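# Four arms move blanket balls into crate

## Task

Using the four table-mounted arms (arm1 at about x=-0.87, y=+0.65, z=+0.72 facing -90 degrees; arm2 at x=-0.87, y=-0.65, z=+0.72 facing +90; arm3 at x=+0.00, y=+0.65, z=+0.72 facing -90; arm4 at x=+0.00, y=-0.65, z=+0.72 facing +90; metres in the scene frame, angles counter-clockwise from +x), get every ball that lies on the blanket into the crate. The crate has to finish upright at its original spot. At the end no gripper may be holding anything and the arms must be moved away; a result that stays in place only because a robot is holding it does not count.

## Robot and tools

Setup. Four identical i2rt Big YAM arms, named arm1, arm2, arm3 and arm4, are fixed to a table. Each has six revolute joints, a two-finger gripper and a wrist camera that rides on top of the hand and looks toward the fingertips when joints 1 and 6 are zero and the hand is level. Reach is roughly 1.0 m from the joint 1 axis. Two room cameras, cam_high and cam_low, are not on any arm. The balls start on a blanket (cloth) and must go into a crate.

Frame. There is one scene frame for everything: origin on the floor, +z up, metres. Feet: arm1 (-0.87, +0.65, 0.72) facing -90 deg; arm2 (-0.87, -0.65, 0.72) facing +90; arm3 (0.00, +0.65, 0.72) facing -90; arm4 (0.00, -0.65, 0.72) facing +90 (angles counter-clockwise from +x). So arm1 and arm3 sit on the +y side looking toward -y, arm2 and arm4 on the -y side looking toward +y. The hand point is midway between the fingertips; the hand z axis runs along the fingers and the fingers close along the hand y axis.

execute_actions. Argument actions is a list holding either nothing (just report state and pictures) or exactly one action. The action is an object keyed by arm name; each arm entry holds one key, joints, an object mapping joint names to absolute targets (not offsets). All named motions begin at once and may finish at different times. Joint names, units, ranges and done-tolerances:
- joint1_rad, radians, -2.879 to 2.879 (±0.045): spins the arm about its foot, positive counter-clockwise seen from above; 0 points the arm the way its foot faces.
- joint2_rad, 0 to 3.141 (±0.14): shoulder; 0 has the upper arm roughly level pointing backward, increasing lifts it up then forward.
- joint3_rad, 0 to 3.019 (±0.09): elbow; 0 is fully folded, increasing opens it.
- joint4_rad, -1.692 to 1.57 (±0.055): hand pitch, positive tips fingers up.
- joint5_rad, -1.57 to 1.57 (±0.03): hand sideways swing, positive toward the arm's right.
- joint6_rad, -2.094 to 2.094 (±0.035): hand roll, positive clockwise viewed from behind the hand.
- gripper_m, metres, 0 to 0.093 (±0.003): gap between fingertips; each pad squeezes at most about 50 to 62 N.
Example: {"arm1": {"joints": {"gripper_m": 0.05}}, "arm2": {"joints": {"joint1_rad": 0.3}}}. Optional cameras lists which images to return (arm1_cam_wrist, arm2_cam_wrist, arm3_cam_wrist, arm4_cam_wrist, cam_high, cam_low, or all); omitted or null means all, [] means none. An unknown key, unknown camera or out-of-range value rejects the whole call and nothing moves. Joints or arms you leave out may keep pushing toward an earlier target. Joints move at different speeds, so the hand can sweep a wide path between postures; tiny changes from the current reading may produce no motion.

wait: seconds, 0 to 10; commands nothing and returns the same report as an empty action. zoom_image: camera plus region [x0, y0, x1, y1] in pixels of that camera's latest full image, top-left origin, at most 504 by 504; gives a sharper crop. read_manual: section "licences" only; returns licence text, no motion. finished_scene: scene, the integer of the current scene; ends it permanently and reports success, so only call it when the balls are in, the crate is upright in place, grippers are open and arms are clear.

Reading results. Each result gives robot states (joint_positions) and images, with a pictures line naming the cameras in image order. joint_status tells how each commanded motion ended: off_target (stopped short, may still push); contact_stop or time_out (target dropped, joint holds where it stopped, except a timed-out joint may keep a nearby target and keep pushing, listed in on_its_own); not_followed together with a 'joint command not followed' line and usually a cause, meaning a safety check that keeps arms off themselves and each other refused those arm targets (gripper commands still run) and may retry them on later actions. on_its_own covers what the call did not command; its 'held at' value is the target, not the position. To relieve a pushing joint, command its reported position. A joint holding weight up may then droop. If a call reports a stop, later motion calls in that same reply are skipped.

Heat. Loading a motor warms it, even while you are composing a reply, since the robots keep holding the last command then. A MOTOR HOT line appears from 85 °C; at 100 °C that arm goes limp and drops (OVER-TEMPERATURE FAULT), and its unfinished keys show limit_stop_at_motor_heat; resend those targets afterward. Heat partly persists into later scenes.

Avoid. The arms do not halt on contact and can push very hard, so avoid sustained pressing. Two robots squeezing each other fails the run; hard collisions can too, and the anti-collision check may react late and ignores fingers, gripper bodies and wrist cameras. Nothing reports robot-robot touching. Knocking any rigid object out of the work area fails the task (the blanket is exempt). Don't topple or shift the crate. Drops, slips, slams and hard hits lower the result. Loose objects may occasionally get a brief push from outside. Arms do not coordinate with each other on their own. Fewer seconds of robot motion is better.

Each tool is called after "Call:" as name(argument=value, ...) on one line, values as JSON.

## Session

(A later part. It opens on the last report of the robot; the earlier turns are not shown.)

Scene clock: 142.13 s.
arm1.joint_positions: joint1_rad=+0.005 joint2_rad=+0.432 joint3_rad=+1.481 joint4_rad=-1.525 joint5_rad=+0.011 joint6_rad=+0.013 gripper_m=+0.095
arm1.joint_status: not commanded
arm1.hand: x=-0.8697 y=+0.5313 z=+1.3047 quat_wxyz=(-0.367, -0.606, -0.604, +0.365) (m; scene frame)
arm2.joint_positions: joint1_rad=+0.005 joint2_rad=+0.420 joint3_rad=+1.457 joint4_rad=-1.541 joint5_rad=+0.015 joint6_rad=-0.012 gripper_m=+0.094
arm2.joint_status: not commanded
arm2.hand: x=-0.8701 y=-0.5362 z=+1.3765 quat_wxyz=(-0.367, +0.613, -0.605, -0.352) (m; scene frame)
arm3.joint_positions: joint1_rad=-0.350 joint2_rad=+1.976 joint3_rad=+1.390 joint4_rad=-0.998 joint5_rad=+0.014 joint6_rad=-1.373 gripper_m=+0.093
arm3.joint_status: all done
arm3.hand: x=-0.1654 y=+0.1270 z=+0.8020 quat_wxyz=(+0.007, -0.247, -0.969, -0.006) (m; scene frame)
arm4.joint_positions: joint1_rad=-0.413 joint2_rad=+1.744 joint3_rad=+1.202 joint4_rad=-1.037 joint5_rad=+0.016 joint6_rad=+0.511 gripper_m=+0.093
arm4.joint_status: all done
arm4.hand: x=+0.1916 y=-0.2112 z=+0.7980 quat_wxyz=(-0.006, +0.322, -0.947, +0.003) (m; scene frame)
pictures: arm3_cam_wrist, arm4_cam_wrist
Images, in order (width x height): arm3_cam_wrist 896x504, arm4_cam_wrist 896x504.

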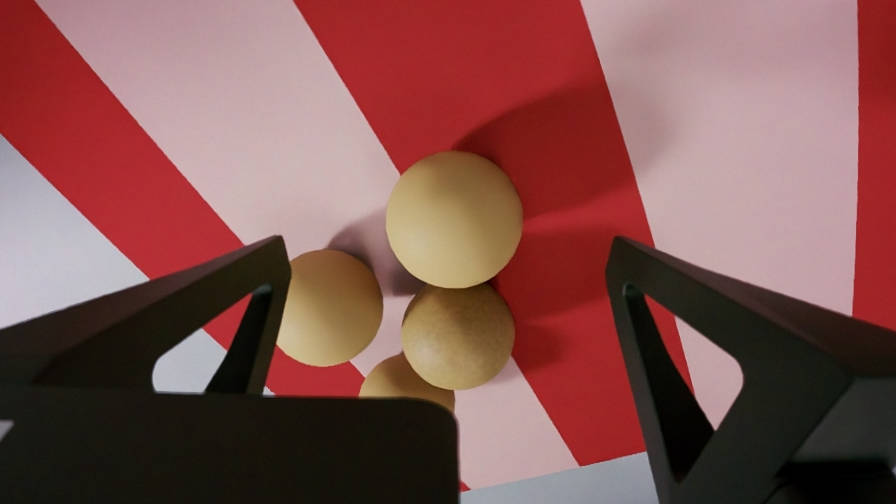

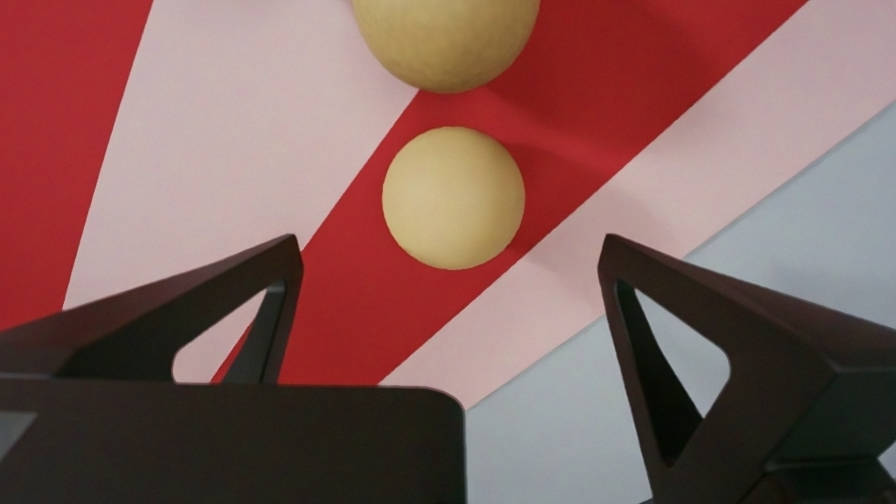

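Call:
execute_actions(actions=[{"arm4":{"joints":{"joint2_rad":1.835,"joint4_rad":-0.985}},"arm3":{"joints":{"joint1_rad":-0.368,"joint2_rad":2.05,"joint4_rad":-0.94,"joint6_rad":-1.03,"gripper_m":0.068}}}], cameras=["arm3_cam_wrist"])

Call:
execute_actions(actions=[{"arm4":{"joints":{"gripper_m":0.03}},"arm3":{"joints":{"gripper_m":0.03}}}], cameras=[])

Call:
execute_actions(actions=[{"arm4":{"joints":{"joint2_rad":1.3,"joint3_rad":1.5,"joint4_rad":-1.2}},"arm3":{"joints":{"joint2_rad":1.3,"joint3_rad":1.5,"joint4_rad":-1.2}}}], cameras=[])

Call:
execute_actions(actions=[{"arm4":{"joints":{"joint1_rad":0.83,"joint6_rad":0}},"arm3":{"joints":{"joint1_rad":-0.89,"joint6_rad":0}}}], cameras=[])

Call:
execute_actions(actions=[{"arm4":{"joints":{"joint2_rad":2.128,"joint3_rad":2.3,"joint4_rad":-0.8}},"arm3":{"joints":{"joint2_rad":2.252,"joint3_rad":2.30,"joint4_rad":-0.65}}}], cameras=[])

Call:
execute_actions(actions=[{"arm4":{"joints":{"gripper_m":0.093}},"arm3":{"joints":{"gripper_m":0.093}}}], cameras=["cam_high"])

Call:
execute_actions(actions=[{"arm4":{"joints":{"joint2_rad":1.3,"joint3_rad":1.5,"joint4_rad":-1.2}},"arm3":{"joints":{"joint2_rad":1.3,"joint3_rad":1.5,"joint4_rad":-1.2}}}], cameras=[])

Scene clock: 154.43 s.
arm1.joint_positions: joint1_rad=+0.005 joint2_rad=+0.432 joint3_rad=+1.481 joint4_rad=-1.525 joint5_rad=+0.011 joint6_rad=+0.013 gripper_m=+0.095
arm1.joint_status: not commanded
arm1.hand: x=-0.8697 y=+0.5313 z=+1.3047 quat_wxyz=(-0.367, -0.606, -0.604, +0.365) (m; scene frame)
arm2.joint_positions: joint1_rad=+0.005 joint2_rad=+0.420 joint3_rad=+1.457 joint4_rad=-1.541 joint5_rad=+0.015 joint6_rad=-0.012 gripper_m=+0.094
arm2.joint_status: not commanded
arm2.hand: x=-0.8701 y=-0.5362 z=+1.3765 quat_wxyz=(-0.367, +0.613, -0.605, -0.352) (m; scene frame)
arm3.joint_positions: joint1_rad=-0.364 joint2_rad=+2.058 joint3_rad=+1.390 joint4_rad=-0.949 joint5_rad=+0.014 joint6_rad=-1.038 gripper_m=+0.068
arm3.joint_status: all done
arm3.hand: x=-0.1725 y=+0.1303 z=+0.7587 quat_wxyz=(+0.010, -0.411, -0.911, -0.022) (m; scene frame)
arm4.joint_positions: joint1_rad=-0.413 joint2_rad=+1.830 joint3_rad=+1.202 joint4_rad=-0.994 joint5_rad=+0.016 joint6_rad=+0.511 gripper_m=+0.093
arm4.joint_status: all done
arm4.hand: x=+0.1923 y=-0.2093 z=+0.7584 quat_wxyz=(+0.009, +0.322, -0.947, +0.019) (m; scene frame)
pictures: arm3_cam_wrist
Images, in order (width x height): arm3_cam_wrist 896x504.

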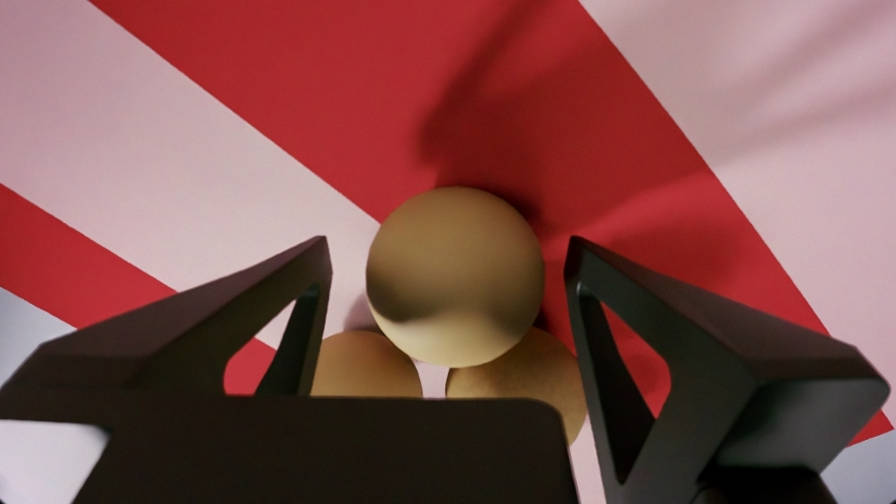

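Scene clock: 155.07 s.
arm1.joint_positions: joint1_rad=+0.005 joint2_rad=+0.432 joint3_rad=+1.481 joint4_rad=-1.525 joint5_rad=+0.011 joint6_rad=+0.013 gripper_m=+0.095
arm1.joint_status: not commanded
arm1.hand: x=-0.8697 y=+0.5313 z=+1.3047 quat_wxyz=(-0.367, -0.606, -0.604, +0.365) (m; scene frame)
arm2.joint_positions: joint1_rad=+0.005 joint2_rad=+0.420 joint3_rad=+1.457 joint4_rad=-1.541 joint5_rad=+0.015 joint6_rad=-0.012 gripper_m=+0.094
arm2.joint_status: not commanded
arm2.hand: x=-0.8701 y=-0.5362 z=+1.3765 quat_wxyz=(-0.367, +0.613, -0.605, -0.352) (m; scene frame)
arm3.joint_positions: joint1_rad=-0.364 joint2_rad=+2.058 joint3_rad=+1.390 joint4_rad=-0.949 joint5_rad=+0.014 joint6_rad=-1.037 gripper_m=+0.047
arm3.joint_status: gripper_m off_target (ended at +0.047, target +0.030)
arm3.hand: x=-0.1725 y=+0.1303 z=+0.7587 quat_wxyz=(+0.010, -0.411, -0.911, -0.022) (m; scene frame)
arm4.joint_positions: joint1_rad=-0.413 joint2_rad=+1.830 joint3_rad=+1.202 joint4_rad=-0.994 joint5_rad=+0.016 joint6_rad=+0.511 gripper_m=+0.048
arm4.joint_status: gripper_m off_target (ended at +0.048, target +0.030)
arm4.hand: x=+0.1923 y=-0.2093 z=+0.7584 quat_wxyz=(+0.009, +0.322, -0.947, +0.019) (m; scene frame)
pictures: none
No camera images: the call's "cameras" was empty. Leave "cameras" out to get every camera's image.

Scene clock: 156.80 s.
arm1.joint_positions: joint1_rad=+0.005 joint2_rad=+0.432 joint3_rad=+1.481 joint4_rad=-1.525 joint5_rad=+0.011 joint6_rad=+0.013 gripper_m=+0.095
arm1.joint_status: not commanded
arm1.hand: x=-0.8697 y=+0.5313 z=+1.3047 quat_wxyz=(-0.367, -0.606, -0.604, +0.365) (m; scene frame)
arm2.joint_positions: joint1_rad=+0.005 joint2_rad=+0.420 joint3_rad=+1.457 joint4_rad=-1.541 joint5_rad=+0.015 joint6_rad=-0.012 gripper_m=+0.094
arm2.joint_status: not commanded
arm2.hand: x=-0.8701 y=-0.5362 z=+1.3765 quat_wxyz=(-0.367, +0.613, -0.605, -0.352) (m; scene frame)
arm3.joint_positions: joint1_rad=-0.364 joint2_rad=+1.305 joint3_rad=+1.477 joint4_rad=-1.191 joint5_rad=+0.014 joint6_rad=-1.037 gripper_m=+0.047
arm3.joint_status: all done
arm3.hand: x=-0.1552 y=+0.1825 z=+1.1773 quat_wxyz=(-0.023, -0.398, -0.876, +0.272) (m; scene frame)
arm4.joint_positions: joint1_rad=-0.413 joint2_rad=+1.304 joint3_rad=+1.487 joint4_rad=-1.192 joint5_rad=+0.016 joint6_rad=+0.511 gripper_m=+0.048
arm4.joint_status: all done
arm4.hand: x=+0.1969 y=-0.2012 z=+1.1248 quat_wxyz=(-0.193, +0.306, -0.909, -0.206) (m; scene frame)
pictures: none
No camera images: the call's "cameras" was empty. Leave "cameras" out to get every camera's image.

Scene clock: 158.70 s.
arm1.joint_positions: joint1_rad=+0.005 joint2_rad=+0.432 joint3_rad=+1.481 joint4_rad=-1.525 joint5_rad=+0.011 joint6_rad=+0.013 gripper_m=+0.095
arm1.joint_status: not commanded
arm1.hand: x=-0.8697 y=+0.5313 z=+1.3047 quat_wxyz=(-0.367, -0.606, -0.604, +0.365) (m; scene frame)
arm2.joint_positions: joint1_rad=+0.005 joint2_rad=+0.420 joint3_rad=+1.457 joint4_rad=-1.541 joint5_rad=+0.015 joint6_rad=-0.012 gripper_m=+0.094
arm2.joint_status: not commanded
arm2.hand: x=-0.8701 y=-0.5362 z=+1.3765 quat_wxyz=(-0.367, +0.613, -0.605, -0.352) (m; scene frame)
arm3.joint_positions: joint1_rad=-0.896 joint2_rad=+1.305 joint3_rad=+1.477 joint4_rad=-1.191 joint5_rad=+0.014 joint6_rad=-0.008 gripper_m=+0.047
arm3.joint_status: all done
arm3.hand: x=-0.3709 y=+0.3260 z=+1.1774 quat_wxyz=(-0.089, -0.899, -0.342, +0.258) (m; scene frame)
arm4.joint_positions: joint1_rad=+0.835 joint2_rad=+1.304 joint3_rad=+1.487 joint4_rad=-1.192 joint5_rad=+0.016 joint6_rad=+0.009 gripper_m=+0.048
arm4.joint_status: all done
arm4.hand: x=-0.3672 y=-0.3230 z=+1.1227 quat_wxyz=(-0.110, +0.895, -0.347, -0.259) (m; scene frame)
pictures: none
No camera images: the call's "cameras" was empty. Leave "cameras" out to get every camera's image.

Scene clock: 160.67 s.
arm1.joint_positions: joint1_rad=+0.005 joint2_rad=+0.432 joint3_rad=+1.481 joint4_rad=-1.525 joint5_rad=+0.011 joint6_rad=+0.013 gripper_m=+0.095
arm1.joint_status: not commanded
arm1.hand: x=-0.8697 y=+0.5313 z=+1.3047 quat_wxyz=(-0.367, -0.606, -0.604, +0.365) (m; scene frame)
arm2.joint_positions: joint1_rad=+0.005 joint2_rad=+0.420 joint3_rad=+1.457 joint4_rad=-1.541 joint5_rad=+0.015 joint6_rad=-0.012 gripper_m=+0.094
arm2.joint_status: not commanded
arm2.hand: x=-0.8701 y=-0.5362 z=+1.3765 quat_wxyz=(-0.367, +0.613, -0.605, -0.352) (m; scene frame)
arm3.joint_positions: joint1_rad=-0.896 joint2_rad=+2.265 joint3_rad=+2.239 joint4_rad=-0.667 joint5_rad=+0.014 joint6_rad=-0.008 gripper_m=+0.047
arm3.joint_status: all done
arm3.hand: x=-0.6665 y=+0.0648 z=+1.0188 quat_wxyz=(-0.143, -0.846, -0.321, +0.401) (m; scene frame)
arm4.joint_positions: joint1_rad=+0.835 joint2_rad=+2.150 joint3_rad=+2.235 joint4_rad=-0.813 joint5_rad=+0.016 joint6_rad=+0.009 gripper_m=+0.048
arm4.joint_status: all done
arm4.hand: x=-0.6328 y=-0.0850 z=+1.0285 quat_wxyz=(-0.155, +0.849, -0.330, -0.382) (m; scene frame)
pictures: none
No camera images: the call's "cameras" was empty. Leave "cameras" out to get every camera's image.

Scene clock: 161.30 s.
arm1.joint_positions: joint1_rad=+0.005 joint2_rad=+0.432 joint3_rad=+1.481 joint4_rad=-1.525 joint5_rad=+0.011 joint6_rad=+0.013 gripper_m=+0.095
arm1.joint_status: not commanded
arm1.hand: x=-0.8697 y=+0.5313 z=+1.3047 quat_wxyz=(-0.367, -0.606, -0.604, +0.365) (m; scene frame)
arm2.joint_positions: joint1_rad=+0.005 joint2_rad=+0.420 joint3_rad=+1.457 joint4_rad=-1.541 joint5_rad=+0.015 joint6_rad=-0.012 gripper_m=+0.094
arm2.joint_status: not commanded
arm2.hand: x=-0.8701 y=-0.5362 z=+1.3765 quat_wxyz=(-0.367, +0.613, -0.605, -0.352) (m; scene frame)
arm3.joint_positions: joint1_rad=-0.896 joint2_rad=+2.265 joint3_rad=+2.239 joint4_rad=-0.667 joint5_rad=+0.014 joint6_rad=-0.007 gripper_m=+0.093
arm3.joint_status: all done
arm3.hand: x=-0.6665 y=+0.0648 z=+1.0188 quat_wxyz=(-0.143, -0.846, -0.321, +0.401) (m; scene frame)
arm4.joint_positions: joint1_rad=+0.835 joint2_rad=+2.150 joint3_rad=+2.235 joint4_rad=-0.813 joint5_rad=+0.016 joint6_rad=+0.009 gripper_m=+0.093
arm4.joint_status: all done
arm4.hand: x=-0.6328 y=-0.0850 z=+1.0285 quat_wxyz=(-0.155, +0.850, -0.330, -0.382) (m; scene frame)
pictures: cam_high
Images, in order (width x height): cam_high 896x504.

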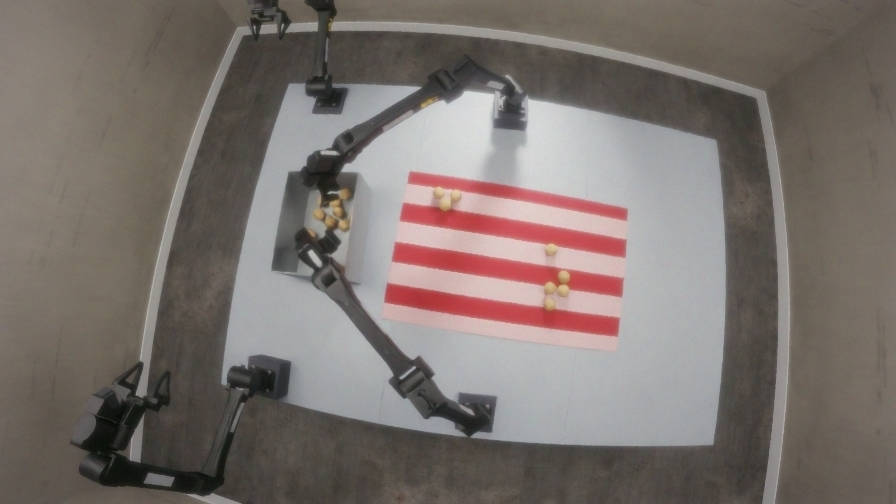

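Scene clock: 163.03 s.
arm1.joint_positions: joint1_rad=+0.005 joint2_rad=+0.432 joint3_rad=+1.481 joint4_rad=-1.525 joint5_rad=+0.011 joint6_rad=+0.013 gripper_m=+0.095
arm1.joint_status: not commanded
arm1.hand: x=-0.8697 y=+0.5313 z=+1.3047 quat_wxyz=(-0.367, -0.606, -0.604, +0.365) (m; scene frame)
arm2.joint_positions: joint1_rad=+0.005 joint2_rad=+0.420 joint3_rad=+1.457 joint4_rad=-1.541 joint5_rad=+0.015 joint6_rad=-0.012 gripper_m=+0.094
arm2.joint_status: not commanded
arm2.hand: x=-0.8701 y=-0.5362 z=+1.3765 quat_wxyz=(-0.367, +0.613, -0.605, -0.352) (m; scene frame)
arm3.joint_positions: joint1_rad=-0.896 joint2_rad=+1.297 joint3_rad=+1.502 joint4_rad=-1.193 joint5_rad=+0.014 joint6_rad=-0.007 gripper_m=+0.093
arm3.joint_status: all done
arm3.hand: x=-0.3718 y=+0.3252 z=+1.1936 quat_wxyz=(-0.095, -0.895, -0.340, +0.272) (m; scene frame)
arm4.joint_positions: joint1_rad=+0.835 joint2_rad=+1.289 joint3_rad=+1.505 joint4_rad=-1.193 joint5_rad=+0.016 joint6_rad=+0.009 gripper_m=+0.093
arm4.joint_status: all done
arm4.hand: x=-0.3659 y=-0.3243 z=+1.1381 quat_wxyz=(-0.115, +0.891, -0.345, -0.272) (m; scene frame)
pictures: none
No camera images: the call's "cameras" was empty. Leave "cameras" out to get every camera's image.

Call:
execute_actions(actions=[{"arm4":{"joints":{"joint1_rad":-0.472,"joint6_rad":-0.15}},"arm3":{"joints":{"joint1_rad":-0.44,"joint6_rad":0.65}}}], cameras=[])

Call:
execute_actions(actions=[{"arm4":{"joints":{"joint2_rad":1.877,"joint3_rad":1.461,"joint4_rad":-1.12}},"arm3":{"joints":{"joint2_rad":1.836,"joint3_rad":1.2,"joint4_rad":-0.925}}}], cameras=["arm3_cam_wrist","arm4_cam_wrist"])

Scene clock: 169.43 s.
arm1.joint_positions: joint1_rad=+0.005 joint2_rad=+0.432 joint3_rad=+1.481 joint4_rad=-1.525 joint5_rad=+0.011 joint6_rad=+0.013 gripper_m=+0.095
arm1.joint_status: not commanded
arm1.hand: x=-0.8697 y=+0.5313 z=+1.3047 quat_wxyz=(-0.367, -0.606, -0.604, +0.365) (m; scene frame)
arm2.joint_positions: joint1_rad=+0.005 joint2_rad=+0.420 joint3_rad=+1.457 joint4_rad=-1.541 joint5_rad=+0.015 joint6_rad=-0.012 gripper_m=+0.094
arm2.joint_status: not commanded
arm2.hand: x=-0.8701 y=-0.5362 z=+1.3765 quat_wxyz=(-0.367, +0.613, -0.605, -0.352) (m; scene frame)
arm3.joint_positions: joint1_rad=-0.434 joint2_rad=+1.297 joint3_rad=+1.502 joint4_rad=-1.193 joint5_rad=+0.014 joint6_rad=+0.642 gripper_m=+0.093
arm3.joint_status: all done
arm3.hand: x=-0.1877 y=+0.1933 z=+1.1935 quat_wxyz=(-0.224, -0.923, -0.255, +0.182) (m; scene frame)
arm4.joint_positions: joint1_rad=-0.477 joint2_rad=+1.296 joint3_rad=+1.505 joint4_rad=-1.193 joint5_rad=+0.016 joint6_rad=-0.141 gripper_m=+0.093
arm4.joint_status: all done
arm4.hand: x=+0.2255 y=-0.2149 z=+1.1368 quat_wxyz=(-0.263, +0.554, -0.779, -0.131) (m; scene frame)
pictures: none
No camera images: the call's "cameras" was empty. Leave "cameras" out to get every camera's image.

Scene clock: 170.83 s.
arm1.joint_positions: joint1_rad=+0.005 joint2_rad=+0.432 joint3_rad=+1.481 joint4_rad=-1.525 joint5_rad=+0.011 joint6_rad=+0.013 gripper_m=+0.095
arm1.joint_status: not commanded
arm1.hand: x=-0.8697 y=+0.5313 z=+1.3047 quat_wxyz=(-0.367, -0.606, -0.604, +0.365) (m; scene frame)
arm2.joint_positions: joint1_rad=+0.005 joint2_rad=+0.420 joint3_rad=+1.457 joint4_rad=-1.541 joint5_rad=+0.015 joint6_rad=-0.012 gripper_m=+0.094
arm2.joint_status: not commanded
arm2.hand: x=-0.8701 y=-0.5362 z=+1.3765 quat_wxyz=(-0.367, +0.613, -0.605, -0.352) (m; scene frame)
arm3.joint_positions: joint1_rad=-0.434 joint2_rad=+1.845 joint3_rad=+1.177 joint4_rad=-0.935 joint5_rad=+0.014 joint6_rad=+0.642 gripper_m=+0.093
arm3.joint_status: all done
arm3.hand: x=-0.1833 y=+0.2048 z=+0.8017 quat_wxyz=(+0.017, -0.963, -0.269, -0.004) (m; scene frame)
arm4.joint_positions: joint1_rad=-0.477 joint2_rad=+1.902 joint3_rad=+1.446 joint4_rad=-1.125 joint5_rad=+0.016 joint6_rad=-0.141 gripper_m=+0.093
arm4.joint_status: all done
arm4.hand: x=+0.2510 y=-0.1619 z=+0.8023 quat_wxyz=(-0.003, +0.582, -0.813, +0.005) (m; scene frame)
pictures: arm3_cam_wrist, arm4_cam_wrist
Images, in order (width x height): arm3_cam_wrist 896x504, arm4_cam_wrist 896x504.

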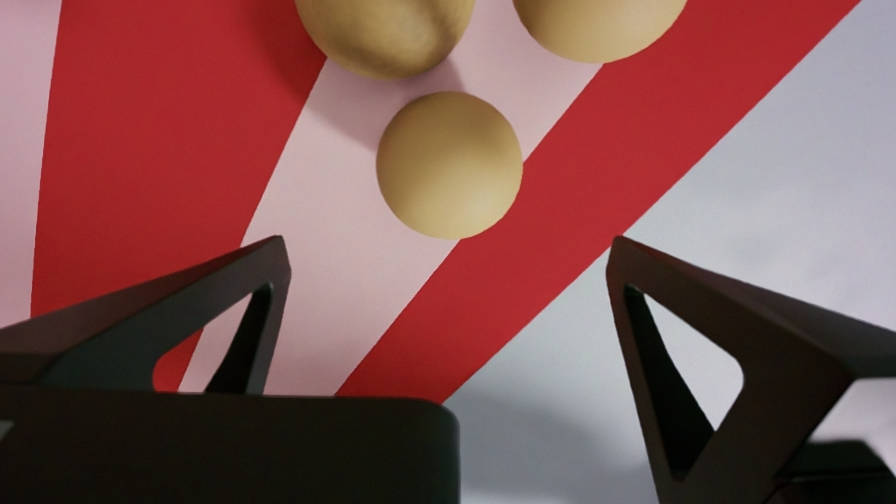

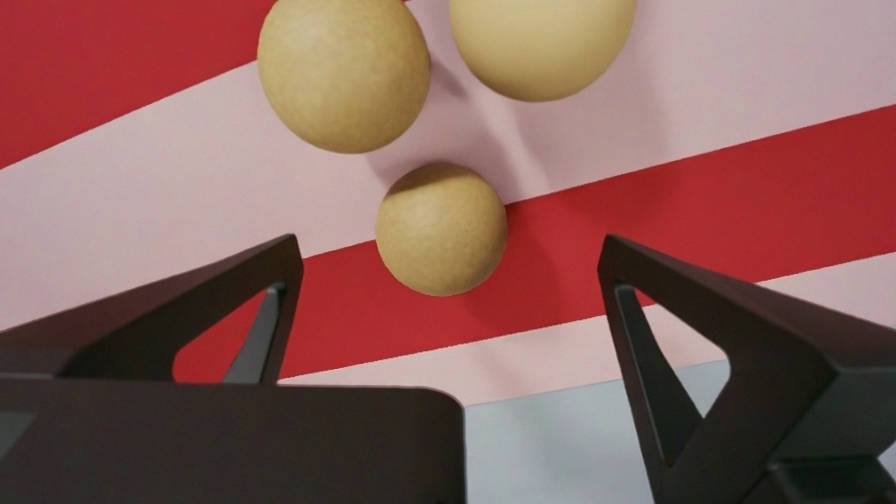

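Call:
execute_actions(actions=[{"arm4":{"joints":{"joint2_rad":1.99,"joint4_rad":-1.145,"joint6_rad":-0.35,"gripper_m":0.075}},"arm3":{"joints":{"joint1_rad":-0.452,"joint2_rad":1.93,"joint4_rad":-0.83,"gripper_m":0.075}}}], cameras=[])

Call:
execute_actions(actions=[{"arm4":{"joints":{"gripper_m":0.03}},"arm3":{"joints":{"gripper_m":0.03}}}], cameras=[])

Call:
execute_actions(actions=[{"arm4":{"joints":{"joint2_rad":1.3,"joint3_rad":1.5,"joint4_rad":-1.2}},"arm3":{"joints":{"joint2_rad":1.3,"joint3_rad":1.5,"joint4_rad":-1.2}}}], cameras=[])

Call:
execute_actions(actions=[{"arm4":{"joints":{"joint1_rad":0.83,"joint6_rad":0}},"arm3":{"joints":{"joint1_rad":-0.89,"joint6_rad":0}}}], cameras=[])

Call:
execute_actions(actions=[{"arm4":{"joints":{"joint2_rad":2.128,"joint3_rad":2.3,"joint4_rad":-0.8}},"arm3":{"joints":{"joint2_rad":2.252,"joint3_rad":2.30,"joint4_rad":-0.65}}}], cameras=[])

Call:
execute_actions(actions=[{"arm4":{"joints":{"gripper_m":0.093}},"arm3":{"joints":{"gripper_m":0.093}}}], cameras=["cam_high"])

Call:
execute_actions(actions=[{"arm4":{"joints":{"joint2_rad":1.3,"joint3_rad":1.5,"joint4_rad":-1.2}},"arm3":{"joints":{"joint2_rad":1.3,"joint3_rad":1.5,"joint4_rad":-1.2,"joint6_rad":-0.5}}}], cameras=[])

Call:
execute_actions(actions=[{"arm4":{"joints":{"joint1_rad":-0.414,"joint6_rad":0.84}},"arm3":{"joints":{"joint1_rad":-0.48,"joint6_rad":-1.12}}}], cameras=[])

Call:
execute_actions(actions=[{"arm4":{"joints":{"joint2_rad":2.024,"joint3_rad":1.694,"joint4_rad":-1.25}},"arm3":{"joints":{"joint2_rad":1.962,"joint3_rad":1.405,"joint4_rad":-1.015}}}], cameras=["arm3_cam_wrist","arm4_cam_wrist"])

Scene clock: 183.20 s.
arm1.joint_positions: joint1_rad=+0.005 joint2_rad=+0.432 joint3_rad=+1.481 joint4_rad=-1.525 joint5_rad=+0.011 joint6_rad=+0.013 gripper_m=+0.095
arm1.joint_status: not commanded
arm1.hand: x=-0.8697 y=+0.5313 z=+1.3047 quat_wxyz=(-0.367, -0.606, -0.604, +0.365) (m; scene frame)
arm2.joint_positions: joint1_rad=+0.005 joint2_rad=+0.420 joint3_rad=+1.457 joint4_rad=-1.541 joint5_rad=+0.015 joint6_rad=-0.012 gripper_m=+0.094
arm2.joint_status: not commanded
arm2.hand: x=-0.8701 y=-0.5362 z=+1.3765 quat_wxyz=(-0.367, +0.613, -0.605, -0.352) (m; scene frame)
arm3.joint_positions: joint1_rad=-0.448 joint2_rad=+1.939 joint3_rad=+1.177 joint4_rad=-0.840 joint5_rad=+0.014 joint6_rad=+0.642 gripper_m=+0.075
arm3.joint_status: all done
arm3.hand: x=-0.1930 y=+0.1996 z=+0.7572 quat_wxyz=(+0.017, -0.965, -0.262, -0.003) (m; scene frame)
arm4.joint_positions: joint1_rad=-0.477 joint2_rad=+1.984 joint3_rad=+1.446 joint4_rad=-1.137 joint5_rad=+0.016 joint6_rad=-0.340 gripper_m=+0.075
arm4.joint_status: all done
arm4.hand: x=+0.2461 y=-0.1711 z=+0.7595 quat_wxyz=(+0.041, +0.660, -0.750, +0.023) (m; scene frame)
pictures: none
No camera images: the call's "cameras" was empty. Leave "cameras" out to get every camera's image.

Scene clock: 183.80 s.
arm1.joint_positions: joint1_rad=+0.005 joint2_rad=+0.432 joint3_rad=+1.481 joint4_rad=-1.525 joint5_rad=+0.011 joint6_rad=+0.013 gripper_m=+0.095
arm1.joint_status: not commanded
arm1.hand: x=-0.8697 y=+0.5313 z=+1.3047 quat_wxyz=(-0.367, -0.606, -0.604, +0.365) (m; scene frame)
arm2.joint_positions: joint1_rad=+0.005 joint2_rad=+0.420 joint3_rad=+1.457 joint4_rad=-1.541 joint5_rad=+0.015 joint6_rad=-0.012 gripper_m=+0.094
arm2.joint_status: not commanded
arm2.hand: x=-0.8701 y=-0.5362 z=+1.3765 quat_wxyz=(-0.367, +0.613, -0.605, -0.352) (m; scene frame)
arm3.joint_positions: joint1_rad=-0.448 joint2_rad=+1.939 joint3_rad=+1.177 joint4_rad=-0.840 joint5_rad=+0.014 joint6_rad=+0.643 gripper_m=+0.047
arm3.joint_status: gripper_m off_target (ended at +0.047, target +0.030)
arm3.hand: x=-0.1930 y=+0.1996 z=+0.7572 quat_wxyz=(+0.017, -0.965, -0.262, -0.003) (m; scene frame)
arm4.joint_positions: joint1_rad=-0.477 joint2_rad=+1.984 joint3_rad=+1.446 joint4_rad=-1.137 joint5_rad=+0.016 joint6_rad=-0.341 gripper_m=+0.048
arm4.joint_status: gripper_m off_target (ended at +0.048, target +0.030)
arm4.hand: x=+0.2461 y=-0.1711 z=+0.7595 quat_wxyz=(+0.041, +0.660, -0.750, +0.023) (m; scene frame)
pictures: none
No camera images: the call's "cameras" was empty. Leave "cameras" out to get every camera's image.

Scene clock: 185.43 s.
arm1.joint_positions: joint1_rad=+0.005 joint2_rad=+0.432 joint3_rad=+1.481 joint4_rad=-1.525 joint5_rad=+0.011 joint6_rad=+0.013 gripper_m=+0.095
arm1.joint_status: not commanded
arm1.hand: x=-0.8697 y=+0.5313 z=+1.3047 quat_wxyz=(-0.367, -0.606, -0.604, +0.365) (m; scene frame)
arm2.joint_positions: joint1_rad=+0.005 joint2_rad=+0.420 joint3_rad=+1.457 joint4_rad=-1.541 joint5_rad=+0.015 joint6_rad=-0.012 gripper_m=+0.094
arm2.joint_status: not commanded
arm2.hand: x=-0.8701 y=-0.5362 z=+1.3765 quat_wxyz=(-0.367, +0.613, -0.605, -0.352) (m; scene frame)
arm3.joint_positions: joint1_rad=-0.448 joint2_rad=+1.311 joint3_rad=+1.489 joint4_rad=-1.192 joint5_rad=+0.014 joint6_rad=+0.643 gripper_m=+0.047
arm3.joint_status: all done
arm3.hand: x=-0.1949 y=+0.1942 z=+1.1799 quat_wxyz=(-0.212, -0.928, -0.250, +0.175) (m; scene frame)
arm4.joint_positions: joint1_rad=-0.477 joint2_rad=+1.294 joint3_rad=+1.476 joint4_rad=-1.192 joint5_rad=+0.016 joint6_rad=-0.341 gripper_m=+0.048
arm4.joint_status: all done
arm4.hand: x=+0.2238 y=-0.2183 z=+1.1235 quat_wxyz=(-0.264, +0.632, -0.722, -0.099) (m; scene frame)
pictures: none
No camera images: the call's "cameras" was empty. Leave "cameras" out to get every camera's image.

Scene clock: 187.07 s.
arm1.joint_positions: joint1_rad=+0.005 joint2_rad=+0.432 joint3_rad=+1.481 joint4_rad=-1.525 joint5_rad=+0.011 joint6_rad=+0.013 gripper_m=+0.095
arm1.joint_status: not commanded
arm1.hand: x=-0.8697 y=+0.5313 z=+1.3047 quat_wxyz=(-0.367, -0.606, -0.604, +0.365) (m; scene frame)
arm2.joint_positions: joint1_rad=+0.005 joint2_rad=+0.420 joint3_rad=+1.457 joint4_rad=-1.541 joint5_rad=+0.015 joint6_rad=-0.012 gripper_m=+0.094
arm2.joint_status: not commanded
arm2.hand: x=-0.8701 y=-0.5362 z=+1.3765 quat_wxyz=(-0.367, +0.613, -0.605, -0.352) (m; scene frame)
arm3.joint_positions: joint1_rad=-0.896 joint2_rad=+1.311 joint3_rad=+1.489 joint4_rad=-1.192 joint5_rad=+0.014 joint6_rad=+0.008 gripper_m=+0.047
arm3.joint_status: all done
arm3.hand: x=-0.3733 y=+0.3239 z=+1.1800 quat_wxyz=(-0.092, -0.901, -0.335, +0.259) (m; scene frame)
arm4.joint_positions: joint1_rad=+0.834 joint2_rad=+1.296 joint3_rad=+1.476 joint4_rad=-1.192 joint5_rad=+0.016 joint6_rad=-0.009 gripper_m=+0.048
arm4.joint_status: all done
arm4.hand: x=-0.3644 y=-0.3252 z=+1.1208 quat_wxyz=(-0.112, +0.898, -0.339, -0.256) (m; scene frame)
pictures: none
No camera images: the call's "cameras" was empty. Leave "cameras" out to get every camera's image.

Scene clock: 189.03 s.
arm1.joint_positions: joint1_rad=+0.005 joint2_rad=+0.432 joint3_rad=+1.481 joint4_rad=-1.525 joint5_rad=+0.011 joint6_rad=+0.013 gripper_m=+0.095
arm1.joint_status: not commanded
arm1.hand: x=-0.8697 y=+0.5313 z=+1.3047 quat_wxyz=(-0.367, -0.606, -0.604, +0.365) (m; scene frame)
arm2.joint_positions: joint1_rad=+0.005 joint2_rad=+0.420 joint3_rad=+1.457 joint4_rad=-1.541 joint5_rad=+0.015 joint6_rad=-0.012 gripper_m=+0.094
arm2.joint_status: not commanded
arm2.hand: x=-0.8701 y=-0.5362 z=+1.3765 quat_wxyz=(-0.367, +0.613, -0.605, -0.352) (m; scene frame)
arm3.joint_positions: joint1_rad=-0.896 joint2_rad=+2.265 joint3_rad=+2.239 joint4_rad=-0.667 joint5_rad=+0.014 joint6_rad=+0.008 gripper_m=+0.047
arm3.joint_status: all done
arm3.hand: x=-0.6665 y=+0.0647 z=+1.0189 quat_wxyz=(-0.146, -0.849, -0.314, +0.400) (m; scene frame)
arm4.joint_positions: joint1_rad=+0.834 joint2_rad=+2.150 joint3_rad=+2.235 joint4_rad=-0.813 joint5_rad=+0.016 joint6_rad=-0.009 gripper_m=+0.048
arm4.joint_status: all done
arm4.hand: x=-0.6327 y=-0.0847 z=+1.0286 quat_wxyz=(-0.159, +0.852, -0.322, -0.380) (m; scene frame)
pictures: none
No camera images: the call's "cameras" was empty. Leave "cameras" out to get every camera's image.

Scene clock: 189.67 s.
arm1.joint_positions: joint1_rad=+0.005 joint2_rad=+0.432 joint3_rad=+1.481 joint4_rad=-1.525 joint5_rad=+0.011 joint6_rad=+0.013 gripper_m=+0.095
arm1.joint_status: not commanded
arm1.hand: x=-0.8697 y=+0.5313 z=+1.3047 quat_wxyz=(-0.367, -0.606, -0.604, +0.365) (m; scene frame)
arm2.joint_positions: joint1_rad=+0.005 joint2_rad=+0.420 joint3_rad=+1.457 joint4_rad=-1.541 joint5_rad=+0.015 joint6_rad=-0.012 gripper_m=+0.094
arm2.joint_status: not commanded
arm2.hand: x=-0.8701 y=-0.5362 z=+1.3765 quat_wxyz=(-0.367, +0.613, -0.605, -0.352) (m; scene frame)
arm3.joint_positions: joint1_rad=-0.896 joint2_rad=+2.265 joint3_rad=+2.239 joint4_rad=-0.667 joint5_rad=+0.014 joint6_rad=+0.007 gripper_m=+0.093
arm3.joint_status: all done
arm3.hand: x=-0.6665 y=+0.0647 z=+1.0189 quat_wxyz=(-0.146, -0.849, -0.315, +0.400) (m; scene frame)
arm4.joint_positions: joint1_rad=+0.834 joint2_rad=+2.150 joint3_rad=+2.235 joint4_rad=-0.813 joint5_rad=+0.016 joint6_rad=-0.009 gripper_m=+0.093
arm4.joint_status: all done
arm4.hand: x=-0.6327 y=-0.0847 z=+1.0286 quat_wxyz=(-0.159, +0.852, -0.322, -0.380) (m; scene frame)
pictures: cam_high
Images, in order (width x height): cam_high 896x504.

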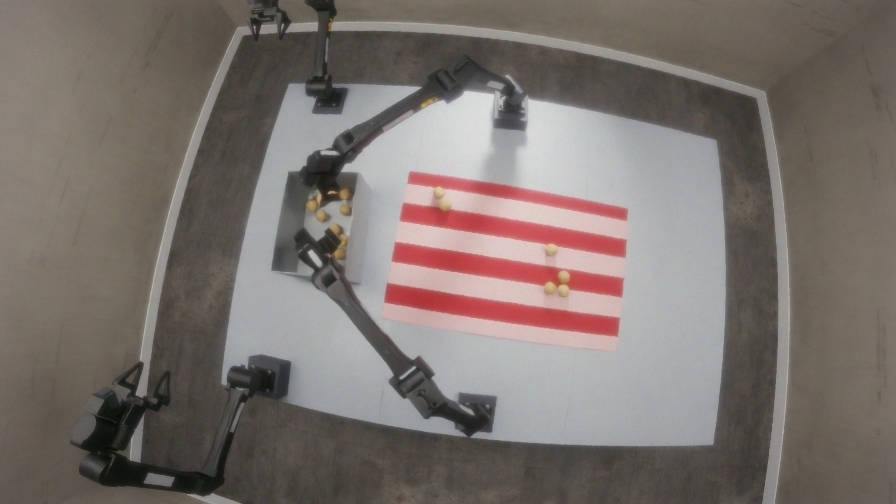

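Scene clock: 191.40 s.
arm1.joint_positions: joint1_rad=+0.005 joint2_rad=+0.432 joint3_rad=+1.481 joint4_rad=-1.525 joint5_rad=+0.011 joint6_rad=+0.013 gripper_m=+0.095
arm1.joint_status: not commanded
arm1.hand: x=-0.8697 y=+0.5313 z=+1.3047 quat_wxyz=(-0.367, -0.606, -0.604, +0.365) (m; scene frame)
arm2.joint_positions: joint1_rad=+0.005 joint2_rad=+0.420 joint3_rad=+1.457 joint4_rad=-1.541 joint5_rad=+0.015 joint6_rad=-0.012 gripper_m=+0.094
arm2.joint_status: not commanded
arm2.hand: x=-0.8701 y=-0.5362 z=+1.3765 quat_wxyz=(-0.367, +0.613, -0.605, -0.352) (m; scene frame)
arm3.joint_positions: joint1_rad=-0.896 joint2_rad=+1.297 joint3_rad=+1.502 joint4_rad=-1.193 joint5_rad=+0.014 joint6_rad=-0.492 gripper_m=+0.093
arm3.joint_status: all done
arm3.hand: x=-0.3718 y=+0.3252 z=+1.1935 quat_wxyz=(-0.026, -0.787, -0.545, +0.287) (m; scene frame)
arm4.joint_positions: joint1_rad=+0.834 joint2_rad=+1.289 joint3_rad=+1.505 joint4_rad=-1.193 joint5_rad=+0.016 joint6_rad=-0.009 gripper_m=+0.093
arm4.joint_status: all done
arm4.hand: x=-0.3658 y=-0.3242 z=+1.1381 quat_wxyz=(-0.117, +0.894, -0.337, -0.271) (m; scene frame)
pictures: none
No camera images: the call's "cameras" was empty. Leave "cameras" out to get every camera's image.

Scene clock: 193.13 s.
arm1.joint_positions: joint1_rad=+0.005 joint2_rad=+0.432 joint3_rad=+1.481 joint4_rad=-1.525 joint5_rad=+0.011 joint6_rad=+0.013 gripper_m=+0.095
arm1.joint_status: not commanded
arm1.hand: x=-0.8697 y=+0.5313 z=+1.3047 quat_wxyz=(-0.367, -0.606, -0.604, +0.365) (m; scene frame)
arm2.joint_positions: joint1_rad=+0.005 joint2_rad=+0.420 joint3_rad=+1.457 joint4_rad=-1.541 joint5_rad=+0.015 joint6_rad=-0.012 gripper_m=+0.094
arm2.joint_status: not commanded
arm2.hand: x=-0.8701 y=-0.5362 z=+1.3765 quat_wxyz=(-0.367, +0.613, -0.605, -0.352) (m; scene frame)
arm3.joint_positions: joint1_rad=-0.474 joint2_rad=+1.297 joint3_rad=+1.502 joint4_rad=-1.193 joint5_rad=+0.014 joint6_rad=-1.112 gripper_m=+0.093
arm3.joint_status: all done
arm3.hand: x=-0.2057 y=+0.2011 z=+1.1935 quat_wxyz=(+0.002, -0.411, -0.865, +0.288) (m; scene frame)
arm4.joint_positions: joint1_rad=-0.418 joint2_rad=+1.295 joint3_rad=+1.505 joint4_rad=-1.193 joint5_rad=+0.016 joint6_rad=+0.830 gripper_m=+0.093
arm4.joint_status: all done
arm4.hand: x=+0.1994 y=-0.2027 z=+1.1375 quat_wxyz=(-0.165, +0.154, -0.943, -0.244) (m; scene frame)
pictures: none
No camera images: the call's "cameras" was empty. Leave "cameras" out to get every camera's image.

Scene clock: 194.67 s.
arm1.joint_positions: joint1_rad=+0.005 joint2_rad=+0.432 joint3_rad=+1.481 joint4_rad=-1.525 joint5_rad=+0.011 joint6_rad=+0.013 gripper_m=+0.095
arm1.joint_status: not commanded
arm1.hand: x=-0.8697 y=+0.5313 z=+1.3047 quat_wxyz=(-0.367, -0.606, -0.604, +0.365) (m; scene frame)
arm2.joint_positions: joint1_rad=+0.005 joint2_rad=+0.420 joint3_rad=+1.457 joint4_rad=-1.541 joint5_rad=+0.015 joint6_rad=-0.012 gripper_m=+0.094
arm2.joint_status: not commanded
arm2.hand: x=-0.8701 y=-0.5362 z=+1.3765 quat_wxyz=(-0.367, +0.613, -0.605, -0.352) (m; scene frame)
arm3.joint_positions: joint1_rad=-0.474 joint2_rad=+1.976 joint3_rad=+1.390 joint4_rad=-1.021 joint5_rad=+0.014 joint6_rad=-1.113 gripper_m=+0.093
arm3.joint_status: all done
arm3.hand: x=-0.2260 y=+0.1567 z=+0.8020 quat_wxyz=(+0.008, -0.427, -0.904, -0.018) (m; scene frame)
arm4.joint_positions: joint1_rad=-0.418 joint2_rad=+2.051 joint3_rad=+1.673 joint4_rad=-1.245 joint5_rad=+0.016 joint6_rad=+0.831 gripper_m=+0.093
arm4.joint_status: all done
arm4.hand: x=+0.2419 y=-0.1025 z=+0.7989 quat_wxyz=(+0.006, +0.164, -0.986, +0.021) (m; scene frame)
pictures: arm3_cam_wrist, arm4_cam_wrist
Images, in order (width x height): arm3_cam_wrist 896x504, arm4_cam_wrist 896x504.

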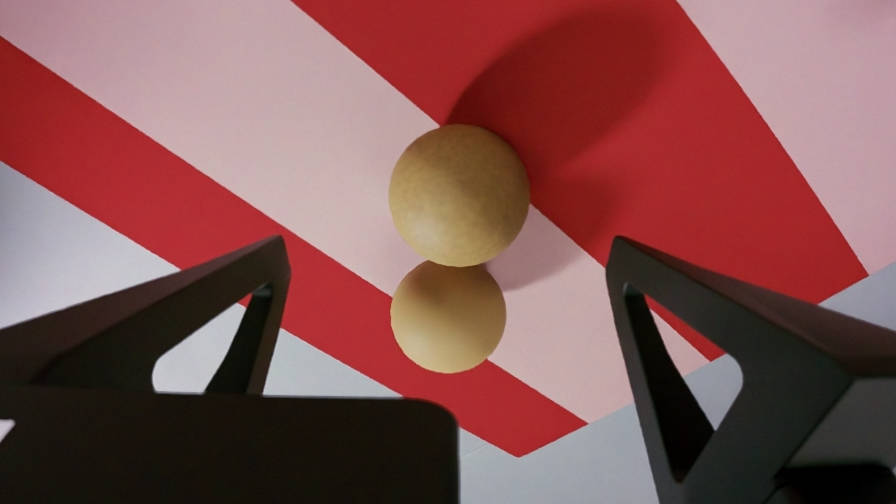

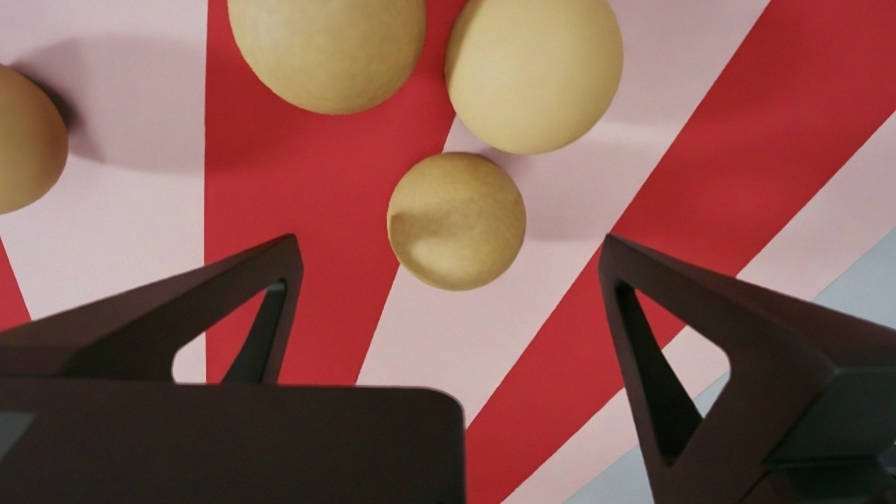

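Call:
execute_actions(actions=[], cameras=["arm3_cam_wrist","arm4_cam_wrist","cam_high"])

Scene clock: 206.30 s.
arm1.joint_positions: joint1_rad=+0.005 joint2_rad=+0.432 joint3_rad=+1.481 joint4_rad=-1.525 joint5_rad=+0.011 joint6_rad=+0.013 gripper_m=+0.095
arm1.joint_status: not commanded
arm1.hand: x=-0.8697 y=+0.5313 z=+1.3047 quat_wxyz=(-0.367, -0.606, -0.604, +0.365) (m; scene frame)
arm2.joint_positions: joint1_rad=+0.005 joint2_rad=+0.420 joint3_rad=+1.457 joint4_rad=-1.541 joint5_rad=+0.015 joint6_rad=-0.012 gripper_m=+0.094
arm2.joint_status: not commanded
arm2.hand: x=-0.8701 y=-0.5362 z=+1.3765 quat_wxyz=(-0.367, +0.613, -0.605, -0.352) (m; scene frame)
arm3.joint_positions: joint1_rad=-0.474 joint2_rad=+1.976 joint3_rad=+1.390 joint4_rad=-1.021 joint5_rad=+0.014 joint6_rad=-1.113 gripper_m=+0.093
arm3.joint_status: all done
arm3.hand: x=-0.2260 y=+0.1567 z=+0.8020 quat_wxyz=(+0.008, -0.427, -0.904, -0.018) (m; scene frame)
arm4.joint_positions: joint1_rad=-0.418 joint2_rad=+2.051 joint3_rad=+1.673 joint4_rad=-1.245 joint5_rad=+0.016 joint6_rad=+0.831 gripper_m=+0.093
arm4.joint_status: all done
arm4.hand: x=+0.2419 y=-0.1025 z=+0.7989 quat_wxyz=(+0.006, +0.164, -0.986, +0.021) (m; scene frame)
pictures: arm3_cam_wrist, arm4_cam_wrist, cam_high
Images, in order (width x height): arm3_cam_wrist 896x504, arm4_cam_wrist 896x504, cam_high 896x504.

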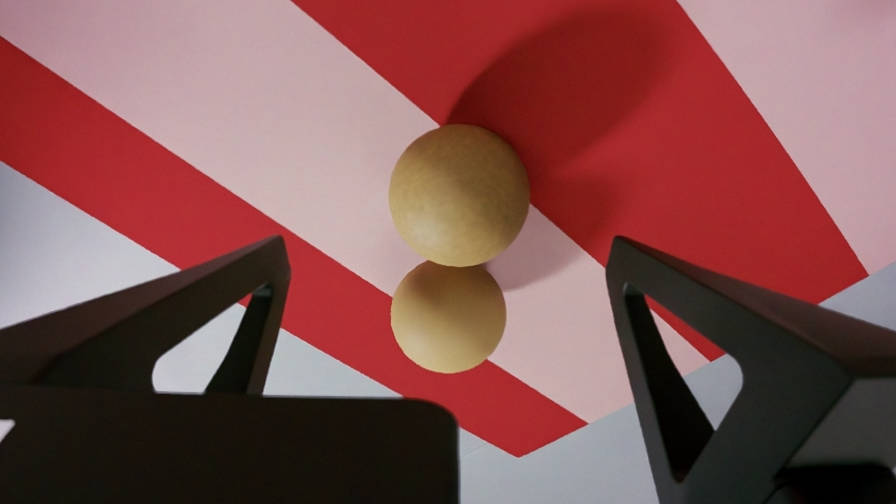

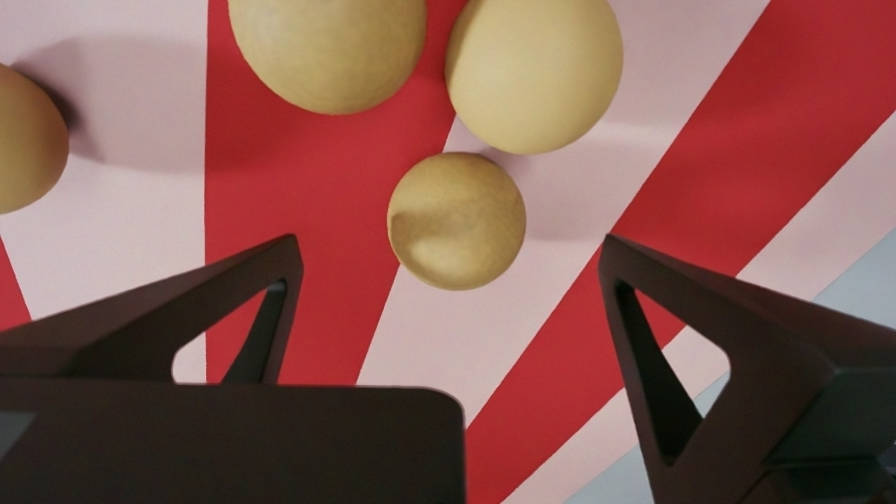

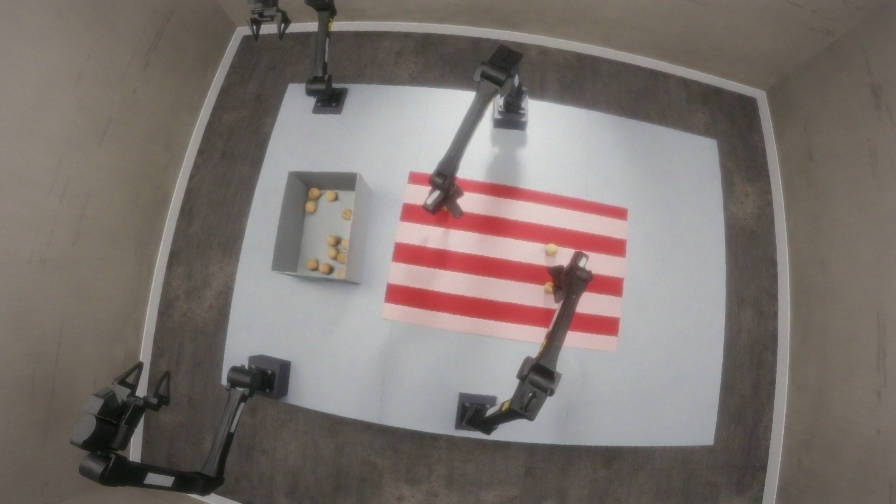

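Call:
execute_actions(actions=[{"arm3":{"joints":{"joint2_rad":2.05,"joint4_rad":-0.965,"gripper_m":0.075}},"arm4":{"joints":{"joint1_rad":-0.408,"joint2_rad":2.13,"joint4_rad":-1.235,"gripper_m":0.075}}}], cameras=[])

Call:
execute_actions(actions=[{"arm3":{"joints":{"gripper_m":0.03}},"arm4":{"joints":{"gripper_m":0.03}}}], cameras=[])

Call:
execute_actions(actions=[{"arm3":{"joints":{"joint2_rad":1.3,"joint3_rad":1.5,"joint4_rad":-1.2}},"arm4":{"joints":{"joint2_rad":1.3,"joint3_rad":1.5,"joint4_rad":-1.2}}}], cameras=["arm3_cam_wrist","arm4_cam_wrist"])

Scene clock: 211.60 s.
arm1.joint_positions: joint1_rad=+0.005 joint2_rad=+0.432 joint3_rad=+1.481 joint4_rad=-1.525 joint5_rad=+0.011 joint6_rad=+0.013 gripper_m=+0.095
arm1.joint_status: not commanded
arm1.hand: x=-0.8697 y=+0.5313 z=+1.3047 quat_wxyz=(-0.367, -0.606, -0.604, +0.365) (m; scene frame)
arm2.joint_positions: joint1_rad=+0.005 joint2_rad=+0.420 joint3_rad=+1.457 joint4_rad=-1.541 joint5_rad=+0.015 joint6_rad=-0.012 gripper_m=+0.094
arm2.joint_status: not commanded
arm2.hand: x=-0.8701 y=-0.5362 z=+1.3765 quat_wxyz=(-0.367, +0.613, -0.605, -0.352) (m; scene frame)
arm3.joint_positions: joint1_rad=-0.474 joint2_rad=+2.057 joint3_rad=+1.390 joint4_rad=-0.974 joint5_rad=+0.014 joint6_rad=-1.113 gripper_m=+0.075
arm3.joint_status: all done
arm3.hand: x=-0.2256 y=+0.1578 z=+0.7593 quat_wxyz=(+0.008, -0.427, -0.904, -0.035) (m; scene frame)
arm4.joint_positions: joint1_rad=-0.416 joint2_rad=+2.120 joint3_rad=+1.673 joint4_rad=-1.244 joint5_rad=+0.016 joint6_rad=+0.831 gripper_m=+0.075
arm4.joint_status: all done
arm4.hand: x=+0.2378 y=-0.1077 z=+0.7594 quat_wxyz=(+0.024, +0.165, -0.985, +0.049) (m; scene frame)
pictures: none
No camera images: the call's "cameras" was empty. Leave "cameras" out to get every camera's image.

Scene clock: 212.20 s.
arm1.joint_positions: joint1_rad=+0.005 joint2_rad=+0.432 joint3_rad=+1.481 joint4_rad=-1.525 joint5_rad=+0.011 joint6_rad=+0.013 gripper_m=+0.095
arm1.joint_status: not commanded
arm1.hand: x=-0.8697 y=+0.5313 z=+1.3047 quat_wxyz=(-0.367, -0.606, -0.604, +0.365) (m; scene frame)
arm2.joint_positions: joint1_rad=+0.005 joint2_rad=+0.420 joint3_rad=+1.457 joint4_rad=-1.541 joint5_rad=+0.015 joint6_rad=-0.012 gripper_m=+0.094
arm2.joint_status: not commanded
arm2.hand: x=-0.8701 y=-0.5362 z=+1.3765 quat_wxyz=(-0.367, +0.613, -0.605, -0.352) (m; scene frame)
arm3.joint_positions: joint1_rad=-0.474 joint2_rad=+2.057 joint3_rad=+1.390 joint4_rad=-0.974 joint5_rad=+0.014 joint6_rad=-1.113 gripper_m=+0.047
arm3.joint_status: gripper_m off_target (ended at +0.047, target +0.030)
arm3.hand: x=-0.2256 y=+0.1578 z=+0.7593 quat_wxyz=(+0.008, -0.426, -0.904, -0.035) (m; scene frame)
arm4.joint_positions: joint1_rad=-0.416 joint2_rad=+2.120 joint3_rad=+1.673 joint4_rad=-1.244 joint5_rad=+0.016 joint6_rad=+0.831 gripper_m=+0.048
arm4.joint_status: gripper_m off_target (ended at +0.048, target +0.030)
arm4.hand: x=+0.2378 y=-0.1076 z=+0.7594 quat_wxyz=(+0.024, +0.165, -0.985, +0.049) (m; scene frame)
pictures: none
No camera images: the call's "cameras" was empty. Leave "cameras" out to get every camera's image.

Scene clock: 213.87 s.
arm1.joint_positions: joint1_rad=+0.005 joint2_rad=+0.432 joint3_rad=+1.481 joint4_rad=-1.525 joint5_rad=+0.011 joint6_rad=+0.013 gripper_m=+0.095
arm1.joint_status: not commanded
arm1.hand: x=-0.8697 y=+0.5313 z=+1.3047 quat_wxyz=(-0.367, -0.606, -0.604, +0.365) (m; scene frame)
arm2.joint_positions: joint1_rad=+0.005 joint2_rad=+0.420 joint3_rad=+1.457 joint4_rad=-1.541 joint5_rad=+0.015 joint6_rad=-0.012 gripper_m=+0.094
arm2.joint_status: not commanded
arm2.hand: x=-0.8701 y=-0.5362 z=+1.3765 quat_wxyz=(-0.367, +0.613, -0.605, -0.352) (m; scene frame)
arm3.joint_positions: joint1_rad=-0.474 joint2_rad=+1.304 joint3_rad=+1.477 joint4_rad=-1.191 joint5_rad=+0.014 joint6_rad=-1.113 gripper_m=+0.047
arm3.joint_status: all done
arm3.hand: x=-0.2052 y=+0.2023 z=+1.1775 quat_wxyz=(+0.003, -0.412, -0.869, +0.273) (m; scene frame)
arm4.joint_positions: joint1_rad=-0.416 joint2_rad=+1.295 joint3_rad=+1.484 joint4_rad=-1.204 joint5_rad=+0.016 joint6_rad=+0.831 gripper_m=+0.048
arm4.joint_status: all done
arm4.hand: x=+0.1963 y=-0.2064 z=+1.1254 quat_wxyz=(-0.157, +0.156, -0.947, -0.231) (m; scene frame)
pictures: arm3_cam_wrist, arm4_cam_wrist
Images, in order (width x height): arm3_cam_wrist 896x504, arm4_cam_wrist 896x504.

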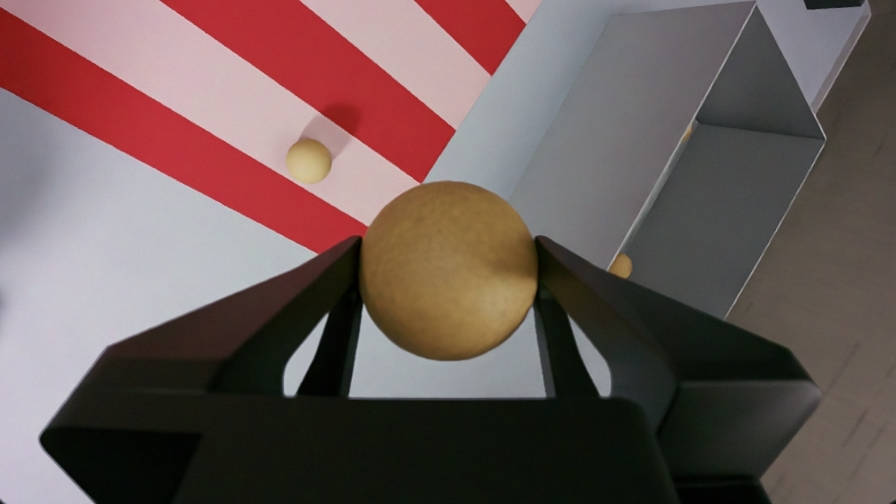

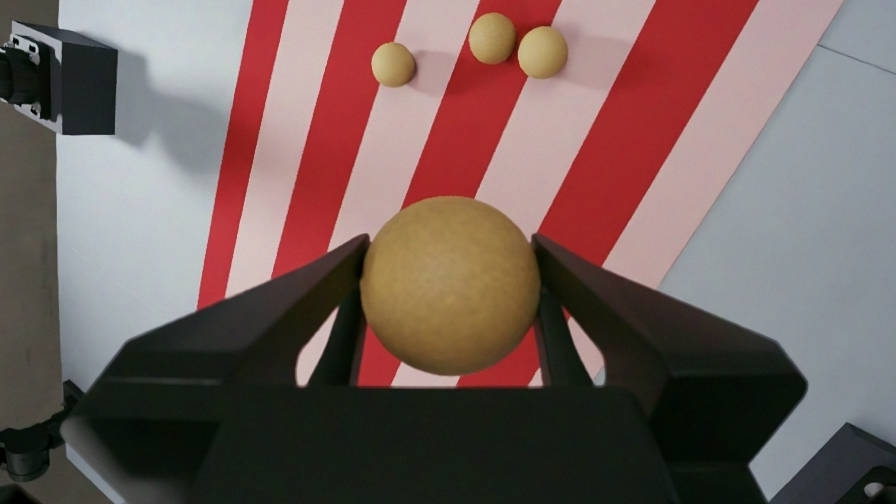

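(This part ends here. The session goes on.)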